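# Sort heavy parcels into desk letter tray by effort

## Task

Three identical-looking parcels sit on the cart's top tier; one or two of them are heavy and the others much lighter, which shows up as higher motor effort readings while a heavy one is held. Move every heavy parcel into the letter tray on the desk so it rests fully within the tray's walls, and leave every light parcel on the cart's top tier, within its rim. At the end the gripper must have released everything and backed away, nothing may count as placed if only the robot is holding it there, and the robot must not have tipped over or be left leaning.

## Robot and tools

ROBOT. A Hello Robot Stretch 3: a two-wheeled base (0.33 m long, 0.34 m wide), a lift travelling up a mast, and a single telescoping arm that reaches out to the robot's RIGHT side. The arm cannot move forward or back, so the gripper is carried forward by driving the base. The base turns in place about the point midway between the drive wheels, 0.05 m behind its front edge, and cannot move sideways. Stowed (arm in, wrist folded) the wrist pokes up to 0.06 m past the right side and a spin sweeps a 0.28 m radius; an unfolded, level wrist reaches beyond that.

FRAMES. Base frame: origin on the floor between the drive wheels, x forward, y left, z up. hand_pose is reported in it, located where closed fingertips meet; with all wrist joints at zero its x axis is up, y points back along the arm to the mast, z toward the rear. Fingertips are round pads 0.04 m wide, slightly nearer the wrist when wide open. The odometry frame is the base frame as it was at the scene's start; base_odometry is wheel-count only, so slip reads as motion. Heading is positive leftward, -3.142 to 3.142.

execute_actions. Argument "actions": a list holding one action (or empty, which just reports state and images). An action may contain:
- "base": exactly one of {"translate_m": d} (a relative drive from the base's last reported position, metres, forward positive, -1 to 1) or {"rotate_rad": d} (a relative turn on the spot, radians, left/counter-clockwise positive, -3.2 to 3.2).
- "joints": an object of absolute targets keyed by joint name: lift_m 0 to 1.1 (arm height on mast); arm_m 0 to 0.52 (extension); wrist_yaw_rad -1.345 to 4.42 (0 along the arm, positive toward the front, 3.0 folded over base); wrist_pitch_rad -1.57 to 0.451 (0 level, negative tips fingers down); wrist_roll_rad -2.911 to 2.911 (0 fingers side by side, level); gripper_m -0.089 to 0.179 (larger is wider; the real fingertip gap is less than this value by about 0.007 m near closed and 0.025 m fully open, zero below 0.007); head_pan_rad -3.953 to 1.73 (0 forward, positive left, -1.57 looks along the arm); head_tilt_rad -1.53 to 0.419 (negative looks down). Completion tolerances: 0.004 for lift, arm and gripper, 0.02 for yaw, roll and head, 0.05 for pitch.
- "contact_limits": only {"arm_m": value}, an effort percentage 1 to 100 at which the arm motion halts (contact_stop); it also caps the arm's holding force until the next action. Values above the maximum are clipped; too low stops immediately.
Base and joint motions begin together. Anything left out of an action may still be pushing toward an earlier target without its status saying so. Unknown keys or out-of-range numbers reject the whole call. No action runs longer than 15 s. Optional "cameras": list from head_camera, nav_camera, wrist_camera, all; omitted/null/["all"] gives all, [] gives none. If a result reports a stop, the remaining execute_actions, wait and finished_scene calls in that same reply are skipped.

wait: {"seconds": 0 to 10}; commands nothing and returns state and images. zoom_image: {"camera", "region": [x0, y0, x1, y1]} in pixels from the top-left of that camera's latest full image, at most 504x504. finished_scene: {"scene": current scene number}; irreversible, and the outcome must already hold and persist; its reply gives the next task. Answering with no tool call ends everything. If resuming from a summary, first send an empty actions list.

RESULTS. base_status and joint_status tell how the last accepted action's motions ended: done (for the base, wheels turned the commanded amount even if slipping), off_target (resting short and possibly still pushing), contact_stop, time_out, torque_fault. After the last three the old target is dropped and the joint holds where it stopped, unless slack or off. The lift and arm stop on firm contact and then go slack until commanded again; a slack lift may sag under load or keep pressing. Base, wrist and head have no contact stop and keep pushing. A wrist servo pushed hard for several seconds shuts off for 10 s and goes limp. on_its_own covers uncommanded joints; "held at" is the held target, not the position, and an effort outside its rest range suggests contact or load. motor_effort is percent of max, positive toward higher joint values (positive wheel effort drives forward); the bracketed number is the action's peak, noisier. Readings carry fixed per-motor bias (a few points plus up to half the value; gripper points only) and noise. Compare effort while lifting each parcel to tell heavy from light. lidar_m: 12 distances from the base origin, 30-degree sectors, 1st straight ahead and counter-clockwise (4th left, 7th behind, 10th right), plane 0.17 m high, range 0.15 to 12, "-" for none; misses glass, thin legs, the robot; own parts can hide sectors 5, 6, 9, 10 when the lift is low. wrist_depth_mm (45 to 1000) and head_depth_mm (280 to 4000, sideways image) are 7x7 grids of median depths from the top left. base_tilt in degrees (forward/right positive, fixed bias up to ~4); turned_by_wheels and turned_by_imu give turn since last result. Camera intrinsics and T_world_to_cam (base frame to camera) are as given in the calibration list; they drift slightly and are updated in results.

SPEED. Stowed (lift_m under 0.30, arm_m under 0.03, wrist_yaw_rad over 2.54) the base reaches 0.30 m/s and 1.9 rad/s; otherwise 0.10 m/s and 0.63 rad/s. Replies take time while the robot holds its last command.

GRIPPER. Close to a gripper_m below the parcel's width (lower squeezes harder, but the stall guard may then ease off, letting heavy items slip; resend a different value to regrip). Open at least 0.02 above the touch value to release. Neither reading nor "done" proves a grasp.

AVOID. Fold or unfold the wrist only with lift_m 0.32 to 0.95, wrist_pitch_rad -0.4, roll near 0; once folded the lift may drop to 0.25. With yaw below -0.4 keep pitch at -0.5 or lower. Arm pushes on rigid things with the gripper above ~0.45 m can tip the robot, more so with higher contact limits or a repeat push. Don't drive while the gripper holds or presses something fixed; snags, especially reversing, tip the robot. If tilted: undo the last move in small steps, free the gripper, and lower lift_m to about 0.2. Avoid drops, slams, hard hits and strong pushes; occasional outside nudges may move loose items.

Each tool is called after "Request:" in YAML: its name, and indented under it one key for each argument.

## Session

Request:
execute_actions:
  actions: []

Scene clock: 0.00 s.
base_odometry: x=+0.000 y=+0.000 heading=+0.000 (m, m, rad; odometry frame)
turned_by_wheels: +0.000 (rad since the last result)
turned_by_imu: +0.000 (rad since the last result)
base_tilt: forward=-1.0 right=-0.2 (deg)
lidar_m: 1.82 2.24 1.64 1.57 1.30 2.20 1.84 1.89 2.27 1.89 2.10 2.23
head_depth_mm: 1948 2203 2208 2211 1997 2225 2195 / 1954 2191 2204 2206 2226 2223 2196 / 1954 2196 2199 2205 1866 2218 2215 / 1958 2199 2201 2213 1871 2223 2063 / 1965 2188 2204 2205 2210 2202 2201 / 1968 2194 2202 2209 2210 2205 2214 / 1959 2200 2211 2198 2203 2237 2185
base_status: not commanded
joint_positions: lift_m=+0.598 arm_m=+0.002 wrist_yaw_rad=+2.943 wrist_pitch_rad=-0.399 wrist_roll_rad=+0.006 gripper_m=+0.037 head_pan_rad=-0.005 head_tilt_rad=-0.003
joint_status: not commanded
motor_effort: left_wheel=+0 right_wheel=+0 lift_m=+24 arm_m=+0 wrist_yaw_rad=+0 wrist_pitch_rad=+5 wrist_roll_rad=+0 gripper_m=+1 head_pan_rad=+0 head_tilt_rad=+2 (%)
hand_pose: x=+0.0236 y=+0.0755 z=+0.6151 quat_wxyz=(+0.209, +0.705, +0.070, +0.674) (m; base frame)
wrist_depth_mm: - - - - - - - / - - - - - - - / - - - - - - - / - - - - - - - / - - - - - - - / 889 905 - 884 944 909 934 / 746 777 772 786 797 792 808
pictures: head_camera (sideways: a quarter turn clockwise sets it upright), nav_camera (sideways: a quarter turn counterclockwise sets it upright), wrist_camera
Images, in order (width x height): head_camera 896x504, nav_camera 672x504, wrist_camera 644x364.

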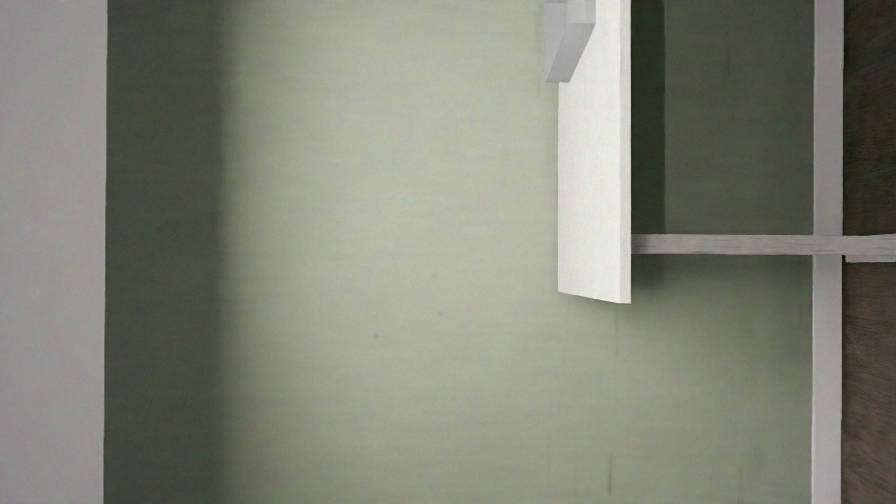

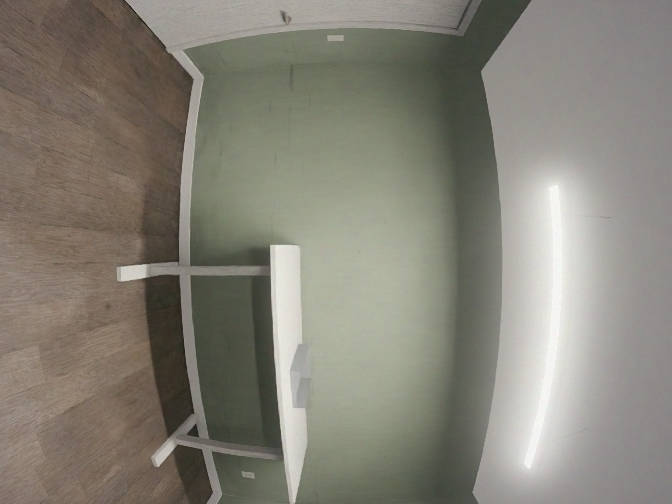

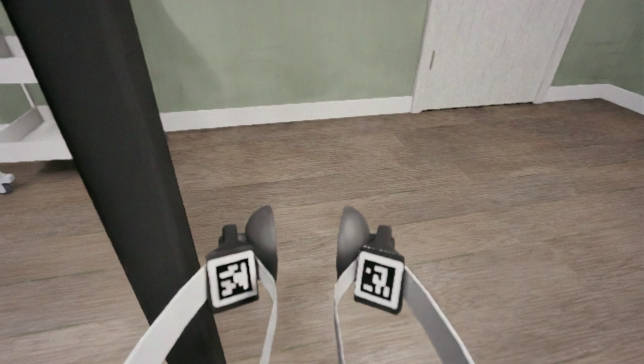

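Request:
execute_actions:
  actions:
    - {"joints":{"head_pan_rad":1.7,"head_tilt_rad":-0.4}}
  cameras: ["head_camera","nav_camera"]

Request:
execute_actions:
  actions:
    - {"joints":{"head_pan_rad":0.5,"head_tilt_rad":-0.4}}
  cameras: ["head_camera","nav_camera"]

Scene clock: 2.33 s.
base_odometry: x=+0.000 y=+0.000 heading=+0.000 (m, m, rad; odometry frame)
turned_by_wheels: +0.000 (rad since the last result)
turned_by_imu: +0.001 (rad since the last result)
base_tilt: forward=-1.0 right=-0.2 (deg)
lidar_m: 1.82 2.23 1.64 1.57 1.30 2.19 1.84 1.90 2.28 1.89 2.10 2.23
head_depth_mm: 1289 1376 1471 1579 1707 1744 1414 / 1302 1397 1487 1601 1731 1751 1417 / 1322 1409 1507 1635 1770 1755 1416 / 1339 1422 1530 1640 1793 1741 1415 / 1348 1446 1543 1652 1796 1687 1412 / 1365 1468 1572 1555 1528 1590 1413 / 1381 1473 1586 1565 - - -
base_status: not commanded
joint_positions: lift_m=+0.598 arm_m=+0.002 wrist_yaw_rad=+2.943 wrist_pitch_rad=-0.399 wrist_roll_rad=+0.006 gripper_m=+0.037 head_pan_rad=+1.693 head_tilt_rad=-0.395
joint_status: all done
motor_effort: left_wheel=-1(0) right_wheel=+0(1) lift_m=+24(24) arm_m=+0(0) wrist_yaw_rad=+0(0) wrist_pitch_rad=+5(5) wrist_roll_rad=+0(0) gripper_m=+0(0) head_pan_rad=+2(29) head_tilt_rad=-2(20) (%)
hand_pose: x=+0.0236 y=+0.0755 z=+0.6151 quat_wxyz=(+0.209, +0.705, +0.070, +0.674) (m; base frame)
wrist_depth_mm: - - - - - - - / - - - - - - - / - - - - - - - / - - - - - - - / - - - - - - - / 862 871 - 904 951 902 913 / 749 772 771 772 763 793 795
pictures: head_camera (sideways: a quarter turn clockwise sets it upright), nav_camera (sideways: a quarter turn counterclockwise sets it upright)
camera_calibration (this result's frames):
head_camera: T_world_to_cam=[[0.0706721, -0.373979, -0.924741, 1.22858], [-0.990479, -0.136109, -0.0206517, 0.0358657], [-0.118142, 0.917395, -0.380037, 0.455997], [0, 0, 0, 1]] pos_world=[0.00256987, 0.0460171, 1.31016]
nav_camera: T_world_to_cam=[[-0.0251555, 0.417533, 0.908314, -1.14779], [0.988944, 0.14322, -0.0384467, 0.0912171], [-0.146142, 0.897304, -0.416519, 0.501604], [0, 0, 0, 1]] pos_world=[-0.0457766, 0.0160836, 1.25499]
Images, in order (width x height): head_camera 896x504, nav_camera 672x504.

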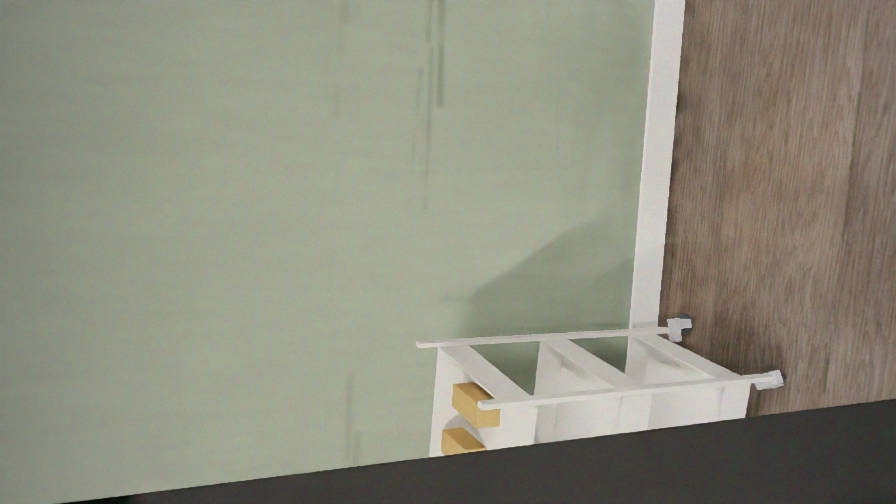

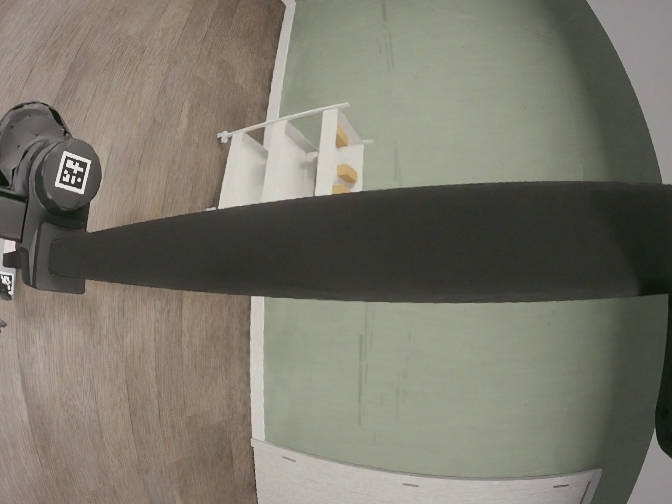

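Scene clock: 3.50 s.
base_odometry: x=+0.000 y=+0.000 heading=+0.000 (m, m, rad; odometry frame)
turned_by_wheels: +0.000 (rad since the last result)
turned_by_imu: +0.000 (rad since the last result)
base_tilt: forward=-1.0 right=-0.2 (deg)
lidar_m: 1.82 2.24 1.64 1.57 1.30 2.19 1.84 1.89 2.27 1.89 2.09 2.23
head_depth_mm: 1916 2036 2138 2294 2268 1742 1417 / 2005 2124 2258 2412 2269 1743 1413 / 2100 2229 2402 2558 2278 1748 1421 / 2216 2350 2558 2720 2268 1749 1415 / 2286 2421 2569 2731 2262 1749 1410 / 2058 2153 2230 2365 2252 1743 1414 / 1813 1895 1994 2072 2115 1740 1421
base_status: not commanded
joint_positions: lift_m=+0.598 arm_m=+0.002 wrist_yaw_rad=+2.943 wrist_pitch_rad=-0.399 wrist_roll_rad=+0.006 gripper_m=+0.037 head_pan_rad=+0.507 head_tilt_rad=-0.395
joint_status: all done
motor_effort: left_wheel=+0(0) right_wheel=+0(0) lift_m=+25(25) arm_m=+0(0) wrist_yaw_rad=+0(0) wrist_pitch_rad=+6(5) wrist_roll_rad=+0(0) gripper_m=-1(1) head_pan_rad=-3(29) head_tilt_rad=-2(3) (%)
hand_pose: x=+0.0236 y=+0.0755 z=+0.6151 quat_wxyz=(+0.209, +0.705, +0.070, +0.674) (m; base frame)
wrist_depth_mm: - - - - - - - / - - - - - - - / - - - - - - - / - - - - - - - / - - - - - - - / 896 873 - 909 926 920 941 / 767 779 765 791 796 770 762
pictures: head_camera (sideways: a quarter turn clockwise sets it upright), nav_camera (sideways: a quarter turn counterclockwise sets it upright)
camera_calibration (this result's frames):
head_camera: T_world_to_cam=[[-0.32011, -0.206094, -0.924692, 1.2309], [-0.498364, 0.866722, -0.0206498, 0.0328614], [0.805707, 0.454223, -0.380156, 0.450516], [0, 0, 0, 1]] pos_world=[0.0474182, 0.0205655, 1.31015]
nav_camera: T_world_to_cam=[[0.377575, 0.18028, 0.90826, -1.15018], [0.50437, -0.862631, -0.0384495, 0.0941767], [0.776562, 0.472617, -0.416635, 0.496127], [0, 0, 0, 1]] pos_world=[0.00150371, 0.0541154, 1.25498]
Images, in order (width x height): head_camera 896x504, nav_camera 672x504.

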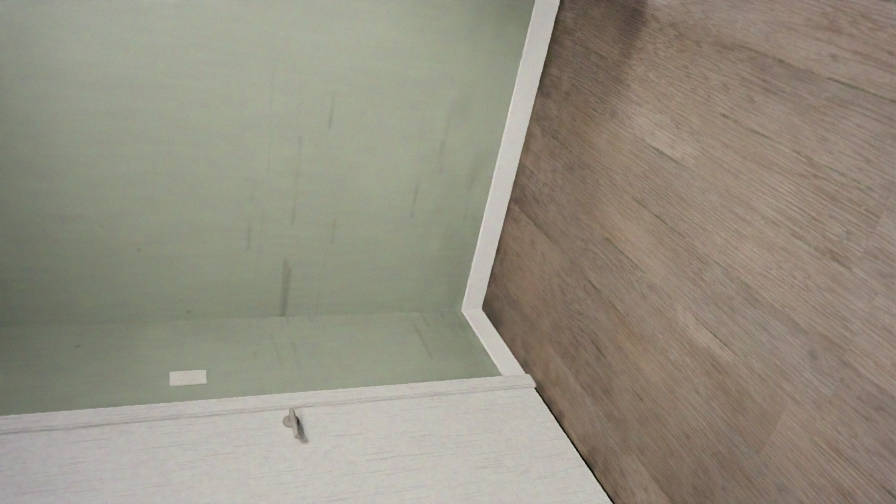

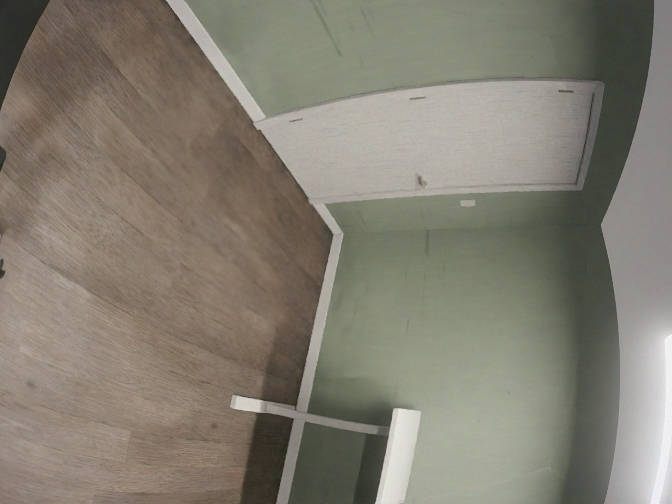

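Request:
execute_actions:
  actions:
    - {"base":{"rotate_rad":1.9},"joints":{"head_pan_rad":0,"head_tilt_rad":-0.5}}
  cameras: ["head_camera","nav_camera"]

Scene clock: 8.23 s.
base_odometry: x=+0.000 y=+0.000 heading=+1.900 (m, m, rad; odometry frame)
turned_by_wheels: +1.900 (rad since the last result)
turned_by_imu: +1.910 (rad since the last result)
base_tilt: forward=-1.0 right=-0.2 (deg)
lidar_m: 1.16 1.34 1.84 1.85 2.15 2.19 1.89 2.24 1.81 2.30 1.79 1.57
head_depth_mm: 1267 1367 1477 1602 1762 1582 1314 / 1302 1404 1530 1671 1817 1574 1320 / 1344 1452 1576 1710 1865 1585 1317 / 1383 1499 1608 1507 1666 1539 1314 / 1427 1552 1654 1543 1665 1583 1313 / 1475 1604 1731 1617 1702 1587 1313 / 1522 1676 1842 2040 1929 1583 1314
base_status: done
joint_positions: lift_m=+0.598 arm_m=+0.002 wrist_yaw_rad=+2.943 wrist_pitch_rad=-0.399 wrist_roll_rad=+0.006 gripper_m=+0.037 head_pan_rad=+0.007 head_tilt_rad=-0.494
joint_status: all done
motor_effort: left_wheel=-3(8) right_wheel=+2(6) lift_m=+25(24) arm_m=+0(0) wrist_yaw_rad=+0(0) wrist_pitch_rad=+5(5) wrist_roll_rad=+0(0) gripper_m=+1(1) head_pan_rad=-2(22) head_tilt_rad=-2(12) (%)
hand_pose: x=+0.0236 y=+0.0755 z=+0.6151 quat_wxyz=(+0.209, +0.705, +0.070, +0.674) (m; base frame)
wrist_depth_mm: - - - - - - - / - - - - - - - / - - - - - - - / - - - - - - - / - - - - - - - / 863 894 - 888 921 928 920 / 754 776 783 788 789 787 776
pictures: head_camera (sideways: a quarter turn clockwise sets it upright), nav_camera (sideways: a quarter turn counterclockwise sets it upright)
camera_calibration (this result's frames):
head_camera: T_world_to_cam=[[-0.469035, -0.0279972, -0.882736, 1.17707], [-0.0236971, 0.999537, -0.0191104, 0.0279592], [0.882862, 0.0119548, -0.469481, 0.566281], [0, 0, 0, 1]] pos_world=[0.0528032, -0.00176126, 1.30544]
nav_camera: T_world_to_cam=[[0.505281, -0.0222227, 0.862669, -1.09149], [0.0250689, -0.998868, -0.0404145, 0.0996536], [0.862591, 0.0420468, -0.504152, 0.60948], [0, 0, 0, 1]] pos_world=[0.0232767, 0.0496584, 1.25289]
Images, in order (width x height): head_camera 896x504, nav_camera 672x504.

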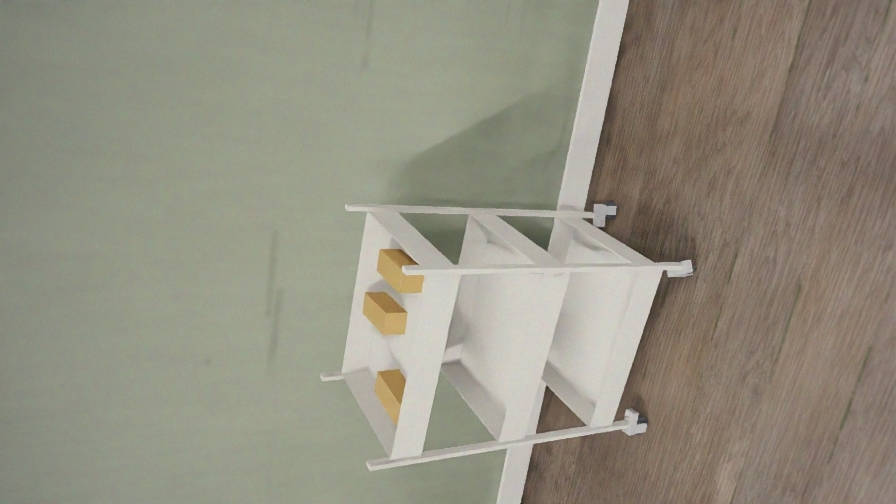

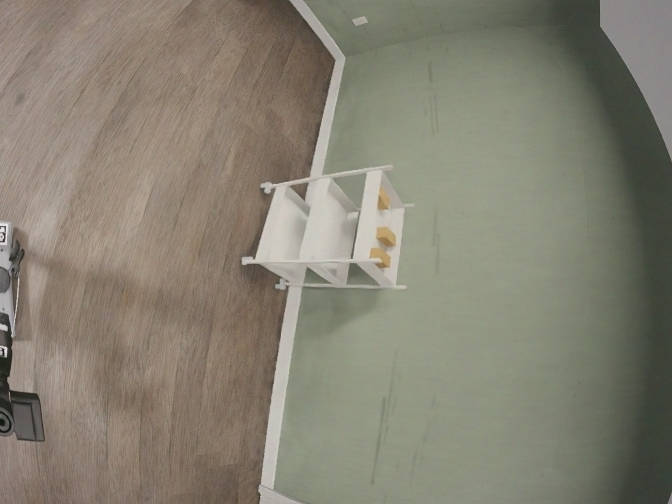

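Request:
execute_actions:
  actions:
    - {"base":{"rotate_rad":0.55}}
  cameras: []

Request:
execute_actions:
  actions:
    - {"base":{"translate_m":0.94}}
  cameras: []

Request:
execute_actions:
  actions:
    - {"base":{"rotate_rad":0.62},"joints":{"head_pan_rad":-1.57,"head_tilt_rad":-0.8,"lift_m":0.9}}

Scene clock: 14.00 s.
base_odometry: x=+0.000 y=+0.000 heading=+2.450 (m, m, rad; odometry frame)
turned_by_wheels: +0.550 (rad since the last result)
turned_by_imu: +0.553 (rad since the last result)
base_tilt: forward=-1.0 right=-0.2 (deg)
lidar_m: 1.35 1.84 1.84 2.19 2.18 1.89 2.23 1.82 2.30 1.77 1.57 1.16
head_depth_mm: 1545 1643 1737 1611 1604 1538 1315 / 1691 1784 1922 2025 1787 1579 1319 / 1842 1990 2125 2300 1976 1582 1320 / 2049 2217 2417 2519 1979 1583 1322 / 2292 2517 2757 2637 1980 1578 1317 / 2335 2496 2715 2668 1986 1578 1321 / 2192 2337 2490 2560 1978 1584 1311
base_status: done
joint_positions: lift_m=+0.598 arm_m=+0.002 wrist_yaw_rad=+2.943 wrist_pitch_rad=-0.399 wrist_roll_rad=+0.006 gripper_m=+0.037 head_pan_rad=+0.007 head_tilt_rad=-0.494
joint_status: not commanded
motor_effort: left_wheel=-2(9) right_wheel=+2(6) lift_m=+24(25) arm_m=+0(0) wrist_yaw_rad=+0(0) wrist_pitch_rad=+6(5) wrist_roll_rad=+0(0) gripper_m=+0(0) head_pan_rad=-2(3) head_tilt_rad=-2(3) (%)
hand_pose: x=+0.0236 y=+0.0755 z=+0.6151 quat_wxyz=(+0.209, +0.705, +0.070, +0.674) (m; base frame)
wrist_depth_mm: - - - - - - - / - - - - - - - / - - - - - - - / - - - - - - - / - - - - - - - / 891 873 - 892 935 918 944 / 753 770 786 782 782 780 782
pictures: none
No camera images: the call's "cameras" was empty. Leave "cameras" out to get every camera's image.

Scene clock: 24.57 s.
base_odometry: x=-0.724 y=+0.600 heading=+2.450 (m, m, rad; odometry frame)
turned_by_wheels: +0.000 (rad since the last result)
turned_by_imu: +0.006 (rad since the last result)
base_tilt: forward=-1.0 right=-0.3 (deg)
lidar_m: 1.15 1.76 1.18 1.37 2.80 2.65 3.16 2.59 1.74 0.54 0.50 0.51
head_depth_mm: 934 989 1055 1128 1216 1319 1314 / 1020 1084 1162 1254 1363 1454 1316 / 1112 1200 1298 1415 1555 1570 1317 / 1234 1342 1466 1612 1793 1585 1312 / 1387 1514 1688 1878 1924 1586 1314 / 1594 1734 1891 2074 1990 1584 1313 / 1570 1676 1788 1932 1971 1580 1317
base_status: done
joint_positions: lift_m=+0.598 arm_m=+0.002 wrist_yaw_rad=+2.943 wrist_pitch_rad=-0.399 wrist_roll_rad=+0.006 gripper_m=+0.037 head_pan_rad=+0.007 head_tilt_rad=-0.494
joint_status: not commanded
motor_effort: left_wheel=-3(5) right_wheel=+2(7) lift_m=+25(25) arm_m=+0(0) wrist_yaw_rad=+0(0) wrist_pitch_rad=+5(6) wrist_roll_rad=+0(0) gripper_m=+0(0) head_pan_rad=-2(2) head_tilt_rad=-1(3) (%)
hand_pose: x=+0.0236 y=+0.0755 z=+0.6151 quat_wxyz=(+0.209, +0.705, +0.070, +0.674) (m; base frame)
wrist_depth_mm: - - - - - - - / - - - - - - - / - - - - - - - / - - - - - - - / - - - - - - - / 891 892 - 889 932 920 927 / 756 761 770 791 773 809 779
pictures: none
No camera images: the call's "cameras" was empty. Leave "cameras" out to get every camera's image.

Scene clock: 28.13 s.
base_odometry: x=-0.724 y=+0.600 heading=+3.070 (m, m, rad; odometry frame)
turned_by_wheels: +0.620 (rad since the last result)
turned_by_imu: +0.623 (rad since the last result)
base_tilt: forward=-1.1 right=-0.2 (deg)
lidar_m: 1.68 1.18 1.47 2.80 2.84 3.15 2.59 1.53 0.53 0.50 0.52 1.23
head_depth_mm: 843 962 1100 845 - - 1138 / 840 951 1035 843 760 - 1147 / 834 947 1028 861 900 - - / 824 939 1018 868 759 - 1166 / 818 931 1008 820 760 - 1147 / 812 923 1025 869 999 1277 1149 / 807 912 1056 1247 1443 1303 1148
base_status: done
joint_positions: lift_m=+0.900 arm_m=+0.002 wrist_yaw_rad=+2.943 wrist_pitch_rad=-0.400 wrist_roll_rad=+0.006 gripper_m=+0.037 head_pan_rad=-1.563 head_tilt_rad=-0.790
joint_status: all done
motor_effort: left_wheel=-3(9) right_wheel=+2(5) lift_m=+31(31) arm_m=+0(0) wrist_yaw_rad=+0(0) wrist_pitch_rad=+6(6) wrist_roll_rad=+0(0) gripper_m=+0(0) head_pan_rad=-2(29) head_tilt_rad=-4(19) (%)
hand_pose: x=+0.0235 y=+0.0754 z=+0.9164 quat_wxyz=(+0.209, +0.705, +0.071, +0.674) (m; base frame)
wrist_depth_mm: - - - - - - - / - - - - - - - / - - - - - - - / - - - - - - - / - - - - - - - / - - - - - - - / - - - - - - -
pictures: head_camera (sideways: a quarter turn clockwise sets it upright), nav_camera (sideways: a quarter turn counterclockwise sets it upright), wrist_camera
camera_calibration (this result's frames):
head_camera: T_world_to_cam=[[-0.0302306, 0.706368, -0.707199, 0.945561], [0.99948, 0.0293188, -0.0134404, 0.0143297], [0.0112404, -0.707238, -0.706886, 0.880446], [0, 0, 0, 1]] pos_world=[0.00436604, -0.0456488, 1.29127]
nav_camera: T_world_to_cam=[[-0.0200203, -0.735227, 0.677526, -0.846946], [-0.998949, -0.0132451, -0.0438911, 0.11041], [0.0412438, -0.677692, -0.734188, 0.913732], [0, 0, 0, 1]] pos_world=[0.0556519, -0.00200649, 1.24953]
wrist_camera: T_world_to_cam=[[0.976915, -0.21308, 0.0153163, -0.0247369], [-0.104696, -0.540031, -0.835108, 0.837602], [0.186216, 0.814225, -0.549873, 0.610682], [0, 0, 0, 1]] pos_world=[-0.00185913, -0.0501717, 1.03566]
Images, in order (width x height): head_camera 896x504, nav_camera 672x504, wrist_camera 644x364.

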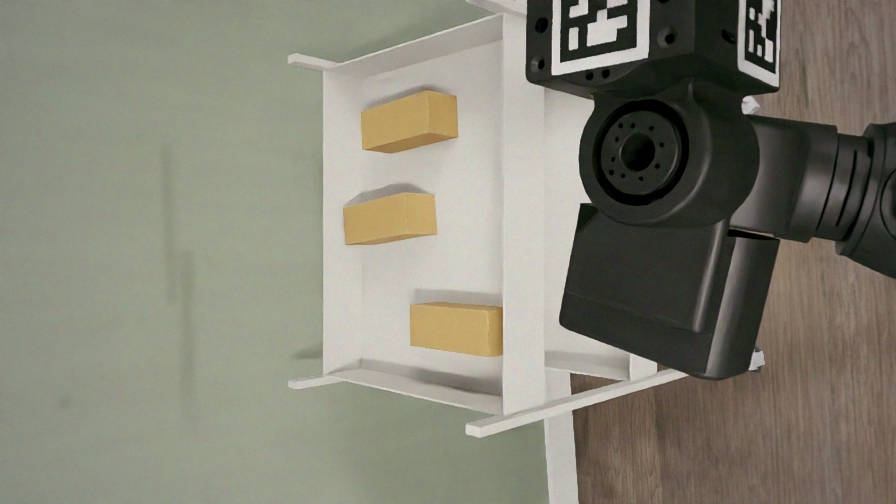

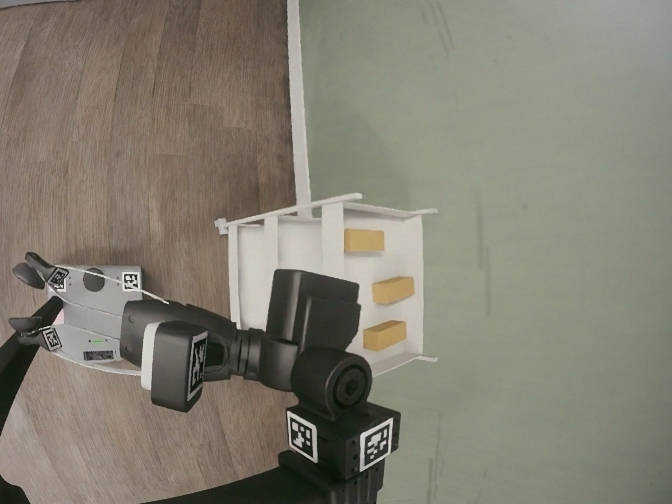

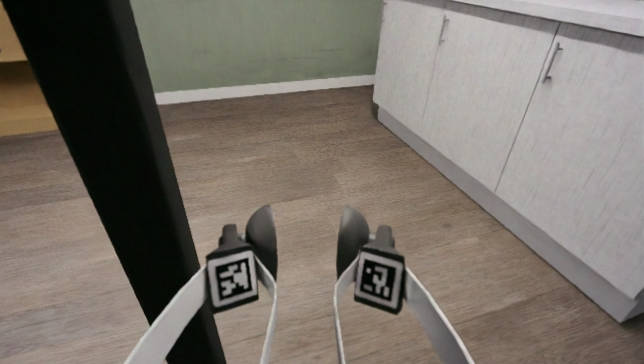

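Request:
execute_actions:
  actions:
    - {"joints":{"wrist_yaw_rad":0,"lift_m":0.94,"gripper_m":0.12}}
  cameras: []

Request:
execute_actions:
  actions:
    - {"joints":{"wrist_pitch_rad":-1.3,"lift_m":1.05,"arm_m":0.2}}

Scene clock: 32.53 s.
base_odometry: x=-0.724 y=+0.600 heading=+3.070 (m, m, rad; odometry frame)
turned_by_wheels: +0.000 (rad since the last result)
turned_by_imu: +0.001 (rad since the last result)
base_tilt: forward=-1.0 right=-0.2 (deg)
lidar_m: 1.68 1.18 1.47 2.80 2.83 3.14 2.59 1.53 0.53 0.50 0.52 1.23
head_depth_mm: 843 962 1096 1077 - - - / 836 955 1038 863 - - 1109 / 830 946 1027 - - - 1108 / 824 940 1017 887 904 1194 1148 / 819 931 1011 818 1000 1166 1145 / 812 919 1027 871 1001 1277 1149 / 808 912 1055 1244 1445 1306 1146
base_status: not commanded
joint_positions: lift_m=+0.940 arm_m=+0.002 wrist_yaw_rad=+0.003 wrist_pitch_rad=-0.400 wrist_roll_rad=+0.006 gripper_m=+0.120 head_pan_rad=-1.563 head_tilt_rad=-0.790
joint_status: all done
motor_effort: left_wheel=-3(3) right_wheel=+2(2) lift_m=+31(33) arm_m=+0(0) wrist_yaw_rad=-2(5) wrist_pitch_rad=+6(6) wrist_roll_rad=+0(0) gripper_m=+1(100) head_pan_rad=-2(2) head_tilt_rad=-4(4) (%)
hand_pose: x=-0.0209 y=-0.3734 z=+0.9564 quat_wxyz=(+0.691, +0.141, -0.695, -0.140) (m; base frame)
wrist_depth_mm: 617 625 638 660 690 719 742 / 643 687 706 725 745 791 842 / 716 732 768 807 839 872 886 / 790 813 701 693 710 994 - / 858 892 558 584 572 - - / 979 - 450 498 509 - - / - - 676 688 686 - -
pictures: none
No camera images: the call's "cameras" was empty. Leave "cameras" out to get every camera's image.

Scene clock: 35.23 s.
base_odometry: x=-0.724 y=+0.600 heading=+3.070 (m, m, rad; odometry frame)
turned_by_wheels: +0.000 (rad since the last result)
turned_by_imu: +0.001 (rad since the last result)
base_tilt: forward=-1.0 right=-0.2 (deg)
lidar_m: 1.68 1.18 1.47 2.80 2.84 3.15 2.59 1.54 0.53 0.51 0.52 1.23
head_depth_mm: - 1005 1098 846 920 1297 1142 / - 996 981 842 988 1190 1150 / - - - 863 997 1190 1141 / 825 934 999 859 998 1191 1146 / 815 931 1011 797 998 1171 1148 / 812 922 1022 869 1005 1282 1148 / 806 913 1054 1252 1437 1300 1148
base_status: not commanded
joint_positions: lift_m=+1.050 arm_m=+0.200 wrist_yaw_rad=+0.001 wrist_pitch_rad=-1.300 wrist_roll_rad=+0.006 gripper_m=+0.120 head_pan_rad=-1.563 head_tilt_rad=-0.790
joint_status: all done
motor_effort: left_wheel=-2(3) right_wheel=+2(2) lift_m=+31(31) arm_m=+4(4) wrist_yaw_rad=-1(2) wrist_pitch_rad=+0(4) wrist_roll_rad=+0(0) gripper_m=+0(0) head_pan_rad=-3(2) head_tilt_rad=-4(4) (%)
hand_pose: x=-0.0216 y=-0.3899 z=+0.9350 quat_wxyz=(+0.562, +0.427, -0.564, -0.429) (m; base frame)
wrist_depth_mm: 901 446 454 461 464 - - / - 446 443 454 460 - - / - 466 642 646 604 - - / - - - - - - - / - - - - - - - / - - - - - - - / - - - - - - -
pictures: head_camera (sideways: a quarter turn clockwise sets it upright), nav_camera (sideways: a quarter turn counterclockwise sets it upright), wrist_camera
camera_calibration (this result's frames):
head_camera: T_world_to_cam=[[-0.0300307, 0.70647, -0.707105, 0.945437], [0.999488, 0.0290367, -0.0134375, 0.014326], [0.0110388, -0.707147, -0.706981, 0.88057], [0, 0, 0, 1]] pos_world=[0.00435306, -0.0456469, 1.29126]
nav_camera: T_world_to_cam=[[-0.0202284, -0.735311, 0.677428, -0.846818], [-0.998952, -0.0129555, -0.0438918, 0.110411], [0.0410506, -0.677606, -0.734279, 0.91385], [0, 0, 0, 1]] pos_world=[0.0556513, -0.00201359, 1.24952]
wrist_camera: T_world_to_cam=[[-0.99975, -0.00247312, 0.0222173, -0.0470924], [-0.00442505, 0.996089, -0.0882417, 0.499864], [-0.0219122, -0.088318, -0.995851, 1.0688], [0, 0, 0, 1]] pos_world=[-0.0214489, -0.403631, 1.10952]
Images, in order (width x height): head_camera 896x504, nav_camera 672x504, wrist_camera 644x364.

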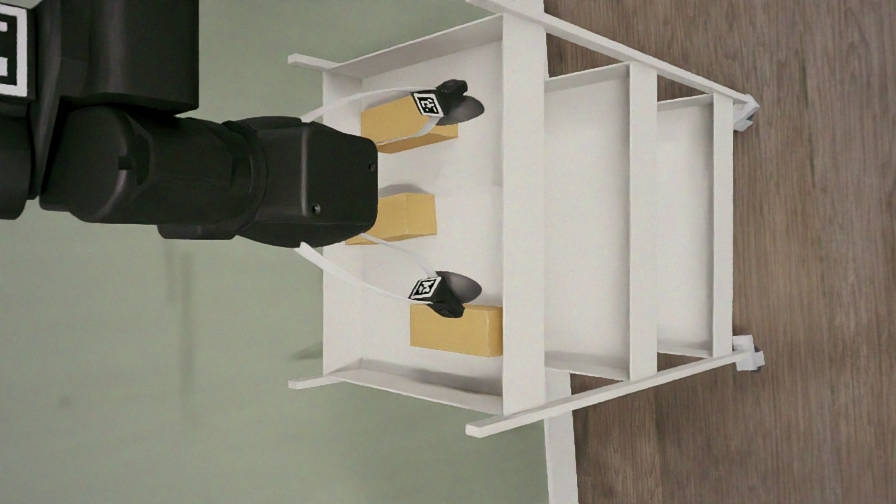

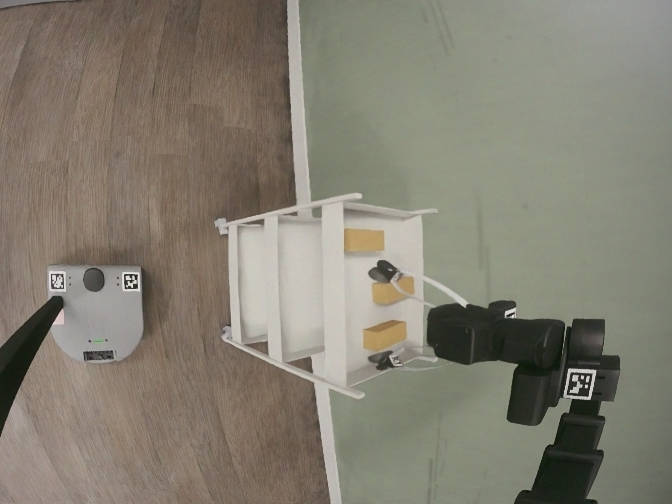

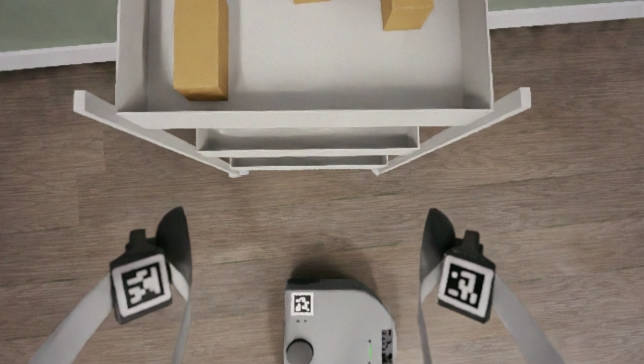

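Request:
execute_actions:
  actions:
    - {"base":{"translate_m":0.13},"joints":{"arm_m":0.38,"lift_m":0.95}}
  cameras: ["head_camera","wrist_camera"]

Scene clock: 39.30 s.
base_odometry: x=-0.854 y=+0.609 heading=+3.070 (m, m, rad; odometry frame)
turned_by_wheels: +0.000 (rad since the last result)
turned_by_imu: +0.001 (rad since the last result)
base_tilt: forward=-1.0 right=-0.1 (deg)
lidar_m: 1.63 1.06 1.31 2.82 2.85 3.26 2.72 1.51 0.52 0.50 0.95 1.22
head_depth_mm: 800 965 976 846 996 1183 1144 / - 981 1022 850 993 1190 1142 / 789 - 966 856 999 1191 1147 / 809 921 981 844 985 1187 1148 / 806 917 1058 1256 1440 1301 1148 / 801 908 1048 1245 1437 1306 1147 / 793 902 1039 1231 1438 1300 1149
base_status: done
joint_positions: lift_m=+0.950 arm_m=+0.380 wrist_yaw_rad=+0.001 wrist_pitch_rad=-1.301 wrist_roll_rad=+0.006 gripper_m=+0.120 head_pan_rad=-1.563 head_tilt_rad=-0.790
joint_status: all done
motor_effort: left_wheel=-3(4) right_wheel=+2(8) lift_m=+17(28) arm_m=+4(5) wrist_yaw_rad=+0(1) wrist_pitch_rad=+0(0) wrist_roll_rad=+0(0) gripper_m=+1(1) head_pan_rad=-2(2) head_tilt_rad=-4(4) (%)
hand_pose: x=-0.0216 y=-0.5697 z=+0.8357 quat_wxyz=(+0.561, +0.427, -0.564, -0.430) (m; base frame)
wrist_depth_mm: 607 633 349 353 312 355 309 / 826 866 346 350 327 338 304 / - - 343 295 347 350 311 / 972 - 336 289 346 350 355 / 983 - 339 287 344 345 349 / 966 - 320 335 341 341 348 / 928 964 995 999 - - -
pictures: head_camera (sideways: a quarter turn clockwise sets it upright), wrist_camera
camera_calibration (this result's frames):
head_camera: T_world_to_cam=[[-0.0300194, 0.706477, -0.707099, 0.945428], [0.999488, 0.0290207, -0.0134373, 0.0143257], [0.0110274, -0.707141, -0.706987, 0.880578], [0, 0, 0, 1]] pos_world=[0.00435233, -0.0456468, 1.29126]
wrist_camera: T_world_to_cam=[[-0.999751, -0.00230068, 0.0222159, -0.045239], [-0.00423349, 0.996169, -0.0873504, 0.669472], [-0.0219299, -0.0874227, -0.99593, 0.95455], [0, 0, 0, 1]] pos_world=[-0.0214603, -0.583562, 1.01015]
Images, in order (width x height): head_camera 896x504, wrist_camera 644x364.

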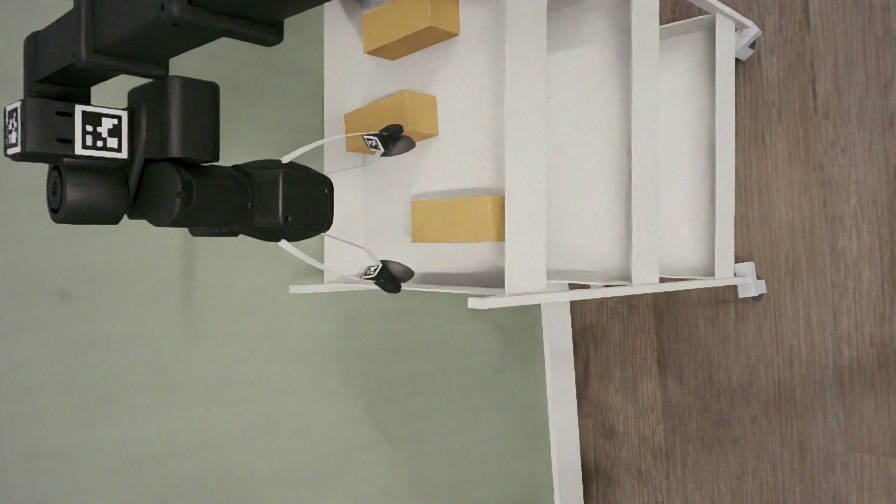

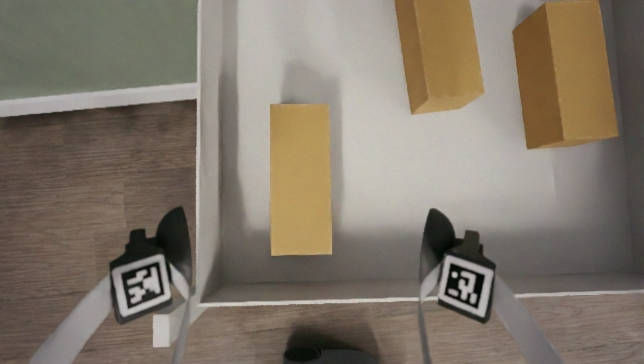

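Request:
execute_actions:
  actions:
    - {"joints":{"arm_m":0.42,"gripper_m":0.1,"lift_m":0.86}}
  cameras: ["wrist_camera"]

Request:
execute_actions:
  actions:
    - {"joints":{"lift_m":0.805}}
  cameras: ["wrist_camera","head_camera"]

Scene clock: 42.50 s.
base_odometry: x=-0.854 y=+0.609 heading=+3.070 (m, m, rad; odometry frame)
turned_by_wheels: +0.000 (rad since the last result)
turned_by_imu: +0.001 (rad since the last result)
base_tilt: forward=-1.0 right=-0.2 (deg)
lidar_m: 1.63 1.06 1.30 2.81 2.85 3.25 2.72 1.51 0.52 0.49 0.95 1.21
head_depth_mm: 831 929 - - 994 1177 1146 / 824 - 974 850 995 1192 1145 / 818 - 967 843 997 1188 1145 / 813 923 1006 826 985 1193 1146 / 809 916 1057 1256 1441 1294 1146 / 800 907 1049 1245 1442 1298 1144 / 792 900 1039 1231 1434 1305 1146
base_status: not commanded
joint_positions: lift_m=+0.860 arm_m=+0.420 wrist_yaw_rad=+0.001 wrist_pitch_rad=-1.301 wrist_roll_rad=+0.006 gripper_m=+0.100 head_pan_rad=-1.563 head_tilt_rad=-0.790
joint_status: all done
motor_effort: left_wheel=-3(2) right_wheel=+1(1) lift_m=+17(18) arm_m=+4(4) wrist_yaw_rad=-1(1) wrist_pitch_rad=+0(0) wrist_roll_rad=+0(0) gripper_m=+1(84) head_pan_rad=-2(2) head_tilt_rad=-3(4) (%)
hand_pose: x=-0.0216 y=-0.6096 z=+0.7457 quat_wxyz=(+0.561, +0.427, -0.564, -0.430) (m; base frame)
wrist_depth_mm: 538 511 256 260 260 209 251 / 718 673 253 256 257 207 255 / 896 887 252 253 256 256 257 / 908 228 247 197 253 256 255 / 890 884 244 196 250 253 254 / 883 922 244 194 245 249 250 / 838 203 239 192 245 248 251
pictures: wrist_camera
camera_calibration (this result's frames):
wrist_camera: T_world_to_cam=[[-0.999751, -0.00230832, 0.0222153, -0.0433354], [-0.00423302, 0.996201, -0.0869855, 0.701113], [-0.0219301, -0.0870578, -0.995962, 0.861663], [0, 0, 0, 1]] pos_world=[-0.0214604, -0.623534, 0.920133]
Images, in order (width x height): wrist_camera 644x364.

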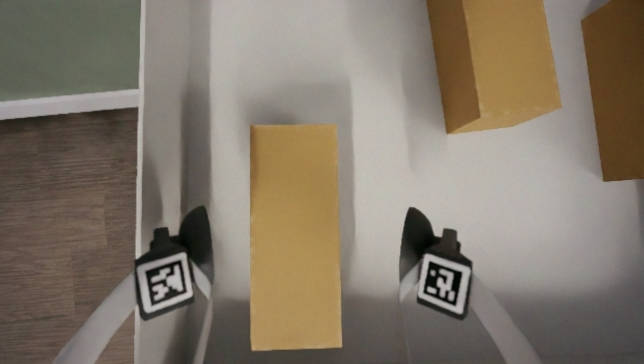

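Scene clock: 43.83 s.
base_odometry: x=-0.854 y=+0.609 heading=+3.070 (m, m, rad; odometry frame)
turned_by_wheels: +0.000 (rad since the last result)
turned_by_imu: +0.000 (rad since the last result)
base_tilt: forward=-1.1 right=-0.1 (deg)
lidar_m: 1.64 1.06 1.30 2.81 2.85 3.24 2.72 1.51 0.52 0.50 0.95 1.21
head_depth_mm: 830 949 1036 - - 1190 1147 / 826 921 - 847 997 1189 1141 / 818 912 - 833 998 1190 1145 / 813 923 1002 827 985 1188 1148 / 805 916 1057 1257 1431 1302 1147 / 798 908 1048 1244 1447 1303 1149 / 794 902 1039 1224 1433 1305 1147
base_status: not commanded
joint_positions: lift_m=+0.805 arm_m=+0.420 wrist_yaw_rad=+0.001 wrist_pitch_rad=-1.301 wrist_roll_rad=+0.006 gripper_m=+0.100 head_pan_rad=-1.563 head_tilt_rad=-0.790
joint_status: all done
motor_effort: left_wheel=-3(3) right_wheel=+1(1) lift_m=+17(17) arm_m=+4(4) wrist_yaw_rad=+0(0) wrist_pitch_rad=+0(0) wrist_roll_rad=+0(0) gripper_m=+2(1) head_pan_rad=-2(2) head_tilt_rad=-4(4) (%)
hand_pose: x=-0.0216 y=-0.6096 z=+0.6907 quat_wxyz=(+0.561, +0.427, -0.564, -0.430) (m; base frame)
wrist_depth_mm: 501 177 200 201 203 170 151 / 660 178 198 198 201 176 150 / 885 175 143 143 199 200 202 / 833 175 141 142 197 199 200 / 827 162 140 141 194 196 198 / 481 150 138 140 192 195 196 / 830 185 137 138 190 192 194
pictures: head_camera (sideways: a quarter turn clockwise sets it upright), wrist_camera
camera_calibration (this result's frames):
head_camera: T_world_to_cam=[[-0.0300194, 0.706477, -0.707099, 0.945428], [0.999488, 0.0290208, -0.0134373, 0.0143257], [0.0110274, -0.707141, -0.706987, 0.880578], [0, 0, 0, 1]] pos_world=[0.00435233, -0.0456468, 1.29126]
wrist_camera: T_world_to_cam=[[-0.999751, -0.0023083, 0.0222153, -0.0421136], [-0.00423299, 0.996201, -0.0869853, 0.69633], [-0.0219301, -0.0870577, -0.995962, 0.806885], [0, 0, 0, 1]] pos_world=[-0.0214604, -0.623536, 0.865133]
Images, in order (width x height): head_camera 896x504, wrist_camera 644x364.

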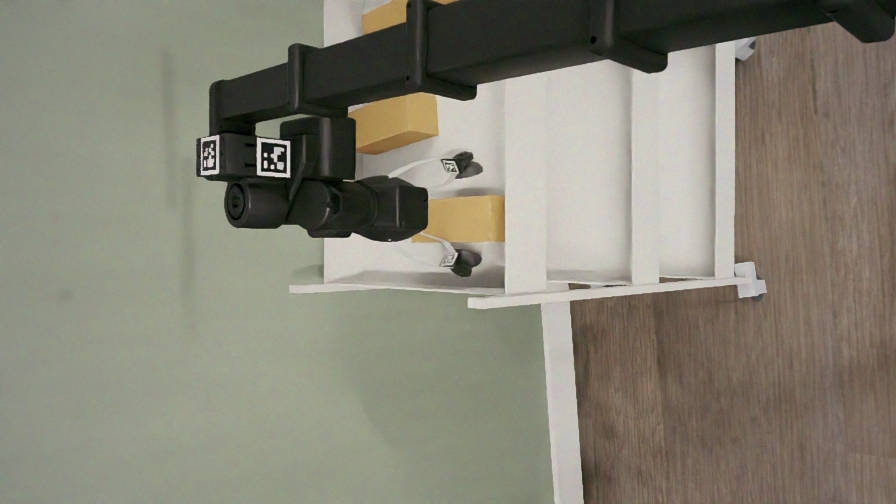

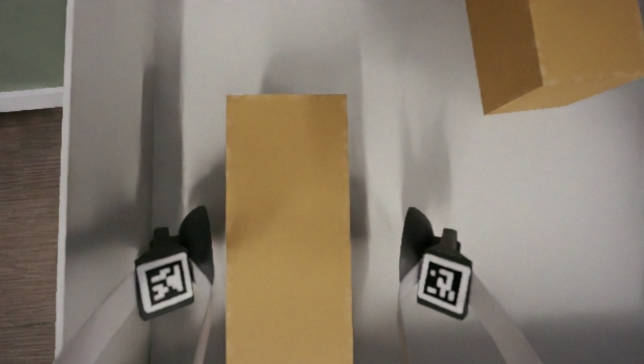

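Request:
execute_actions:
  actions:
    - {"joints":{"gripper_m":0.02}}
  cameras: []

Request:
execute_actions:
  actions:
    - {"joints":{"lift_m":0.9}}
  cameras: ["wrist_camera","head_camera"]

Scene clock: 46.23 s.
base_odometry: x=-0.854 y=+0.609 heading=+3.070 (m, m, rad; odometry frame)
turned_by_wheels: +0.000 (rad since the last result)
turned_by_imu: +0.001 (rad since the last result)
base_tilt: forward=-1.1 right=-0.2 (deg)
lidar_m: 1.63 1.06 1.31 2.82 2.87 3.26 2.71 1.50 0.52 0.50 0.95 1.21
head_depth_mm: 832 945 1034 - - 1189 1147 / 825 921 - 844 996 1189 1145 / 818 914 - 823 996 1193 1145 / 811 924 999 844 985 1191 1148 / 807 916 1059 1258 1437 1294 1148 / 801 909 1048 1242 1442 1306 1150 / 792 902 1040 1233 1426 1302 1146
base_status: not commanded
joint_positions: lift_m=+0.805 arm_m=+0.420 wrist_yaw_rad=+0.001 wrist_pitch_rad=-1.301 wrist_roll_rad=+0.006 gripper_m=+0.021 head_pan_rad=-1.563 head_tilt_rad=-0.790
joint_status: all done
motor_effort: left_wheel=-2(2) right_wheel=+1(1) lift_m=+18(17) arm_m=+4(4) wrist_yaw_rad=+0(0) wrist_pitch_rad=+1(1) wrist_roll_rad=+0(0) gripper_m=-18(100) head_pan_rad=-2(2) head_tilt_rad=-4(4) (%)
hand_pose: x=-0.0216 y=-0.6095 z=+0.6906 quat_wxyz=(+0.561, +0.427, -0.564, -0.430) (m; base frame)
wrist_depth_mm: 508 176 198 202 203 169 151 / 669 176 197 199 199 176 151 / 849 176 194 141 197 200 203 / 840 175 192 139 197 198 200 / 487 174 138 138 194 196 200 / 477 161 135 136 191 193 196 / 484 184 186 135 191 192 194
pictures: none
No camera images: the call's "cameras" was empty. Leave "cameras" out to get every camera's image.

Scene clock: 47.93 s.
base_odometry: x=-0.854 y=+0.609 heading=+3.070 (m, m, rad; odometry frame)
turned_by_wheels: +0.000 (rad since the last result)
turned_by_imu: +0.000 (rad since the last result)
base_tilt: forward=-1.0 right=-0.2 (deg)
lidar_m: 1.63 1.06 1.31 2.81 2.85 3.26 2.72 1.51 0.52 0.50 0.95 1.21
head_depth_mm: 830 - - 842 1000 1180 1144 / 811 - 1023 850 995 1189 1145 / 804 - 975 822 996 1189 1147 / 812 922 989 846 988 1185 1144 / 806 914 1062 1257 1440 1299 1143 / 801 909 1051 1241 1439 1301 1148 / 795 901 1039 1230 1428 1301 1148
base_status: not commanded
joint_positions: lift_m=+0.900 arm_m=+0.420 wrist_yaw_rad=+0.001 wrist_pitch_rad=-1.303 wrist_roll_rad=+0.006 gripper_m=+0.021 head_pan_rad=-1.563 head_tilt_rad=-0.790
joint_status: all done
motor_effort: left_wheel=-2(2) right_wheel=+1(1) lift_m=+33(33) arm_m=+4(4) wrist_yaw_rad=+0(0) wrist_pitch_rad=+1(1) wrist_roll_rad=+0(0) gripper_m=-17(16) head_pan_rad=-2(2) head_tilt_rad=-3(4) (%)
hand_pose: x=-0.0216 y=-0.6091 z=+0.7848 quat_wxyz=(+0.561, +0.428, -0.563, -0.430) (m; base frame)
wrist_depth_mm: 545 552 294 298 295 252 265 / 737 755 296 296 296 248 257 / 947 976 255 141 295 296 260 / 952 954 254 139 293 297 296 / 942 916 137 138 290 294 297 / 917 932 136 136 287 289 296 / 922 925 248 135 283 281 276
pictures: head_camera (sideways: a quarter turn clockwise sets it upright), wrist_camera
camera_calibration (this result's frames):
head_camera: T_world_to_cam=[[-0.0300194, 0.706477, -0.707099, 0.945428], [0.999488, 0.0290208, -0.0134373, 0.0143257], [0.0110274, -0.707141, -0.706987, 0.880578], [0, 0, 0, 1]] pos_world=[0.00435233, -0.0456468, 1.29126]
wrist_camera: T_world_to_cam=[[-0.999751, -0.00234948, 0.0222124, -0.0442281], [-0.00423309, 0.99636, -0.0851373, 0.702704], [-0.0219315, -0.0852101, -0.996122, 0.901988], [0, 0, 0, 1]] pos_world=[-0.0214605, -0.623392, 0.959298]
Images, in order (width x height): head_camera 896x504, wrist_camera 644x364.

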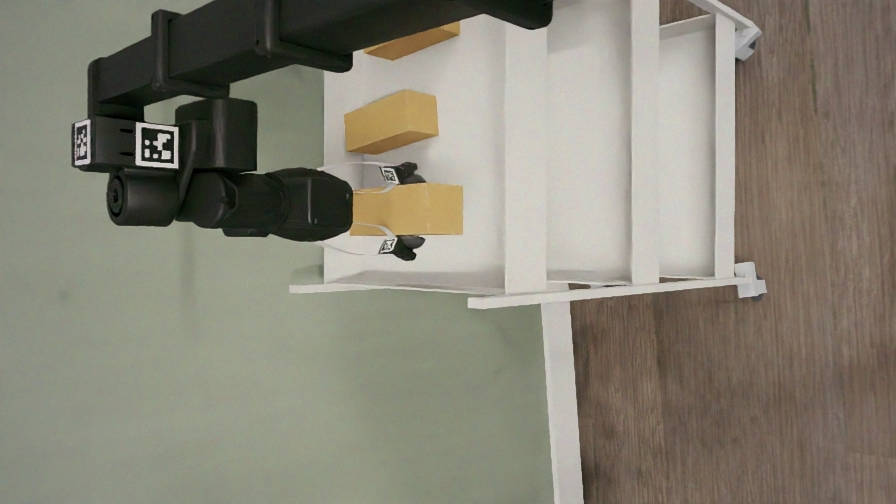

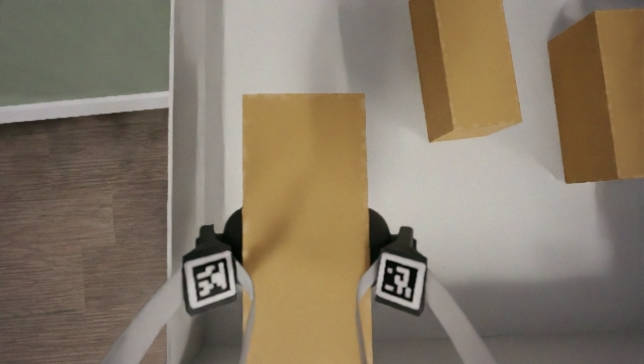

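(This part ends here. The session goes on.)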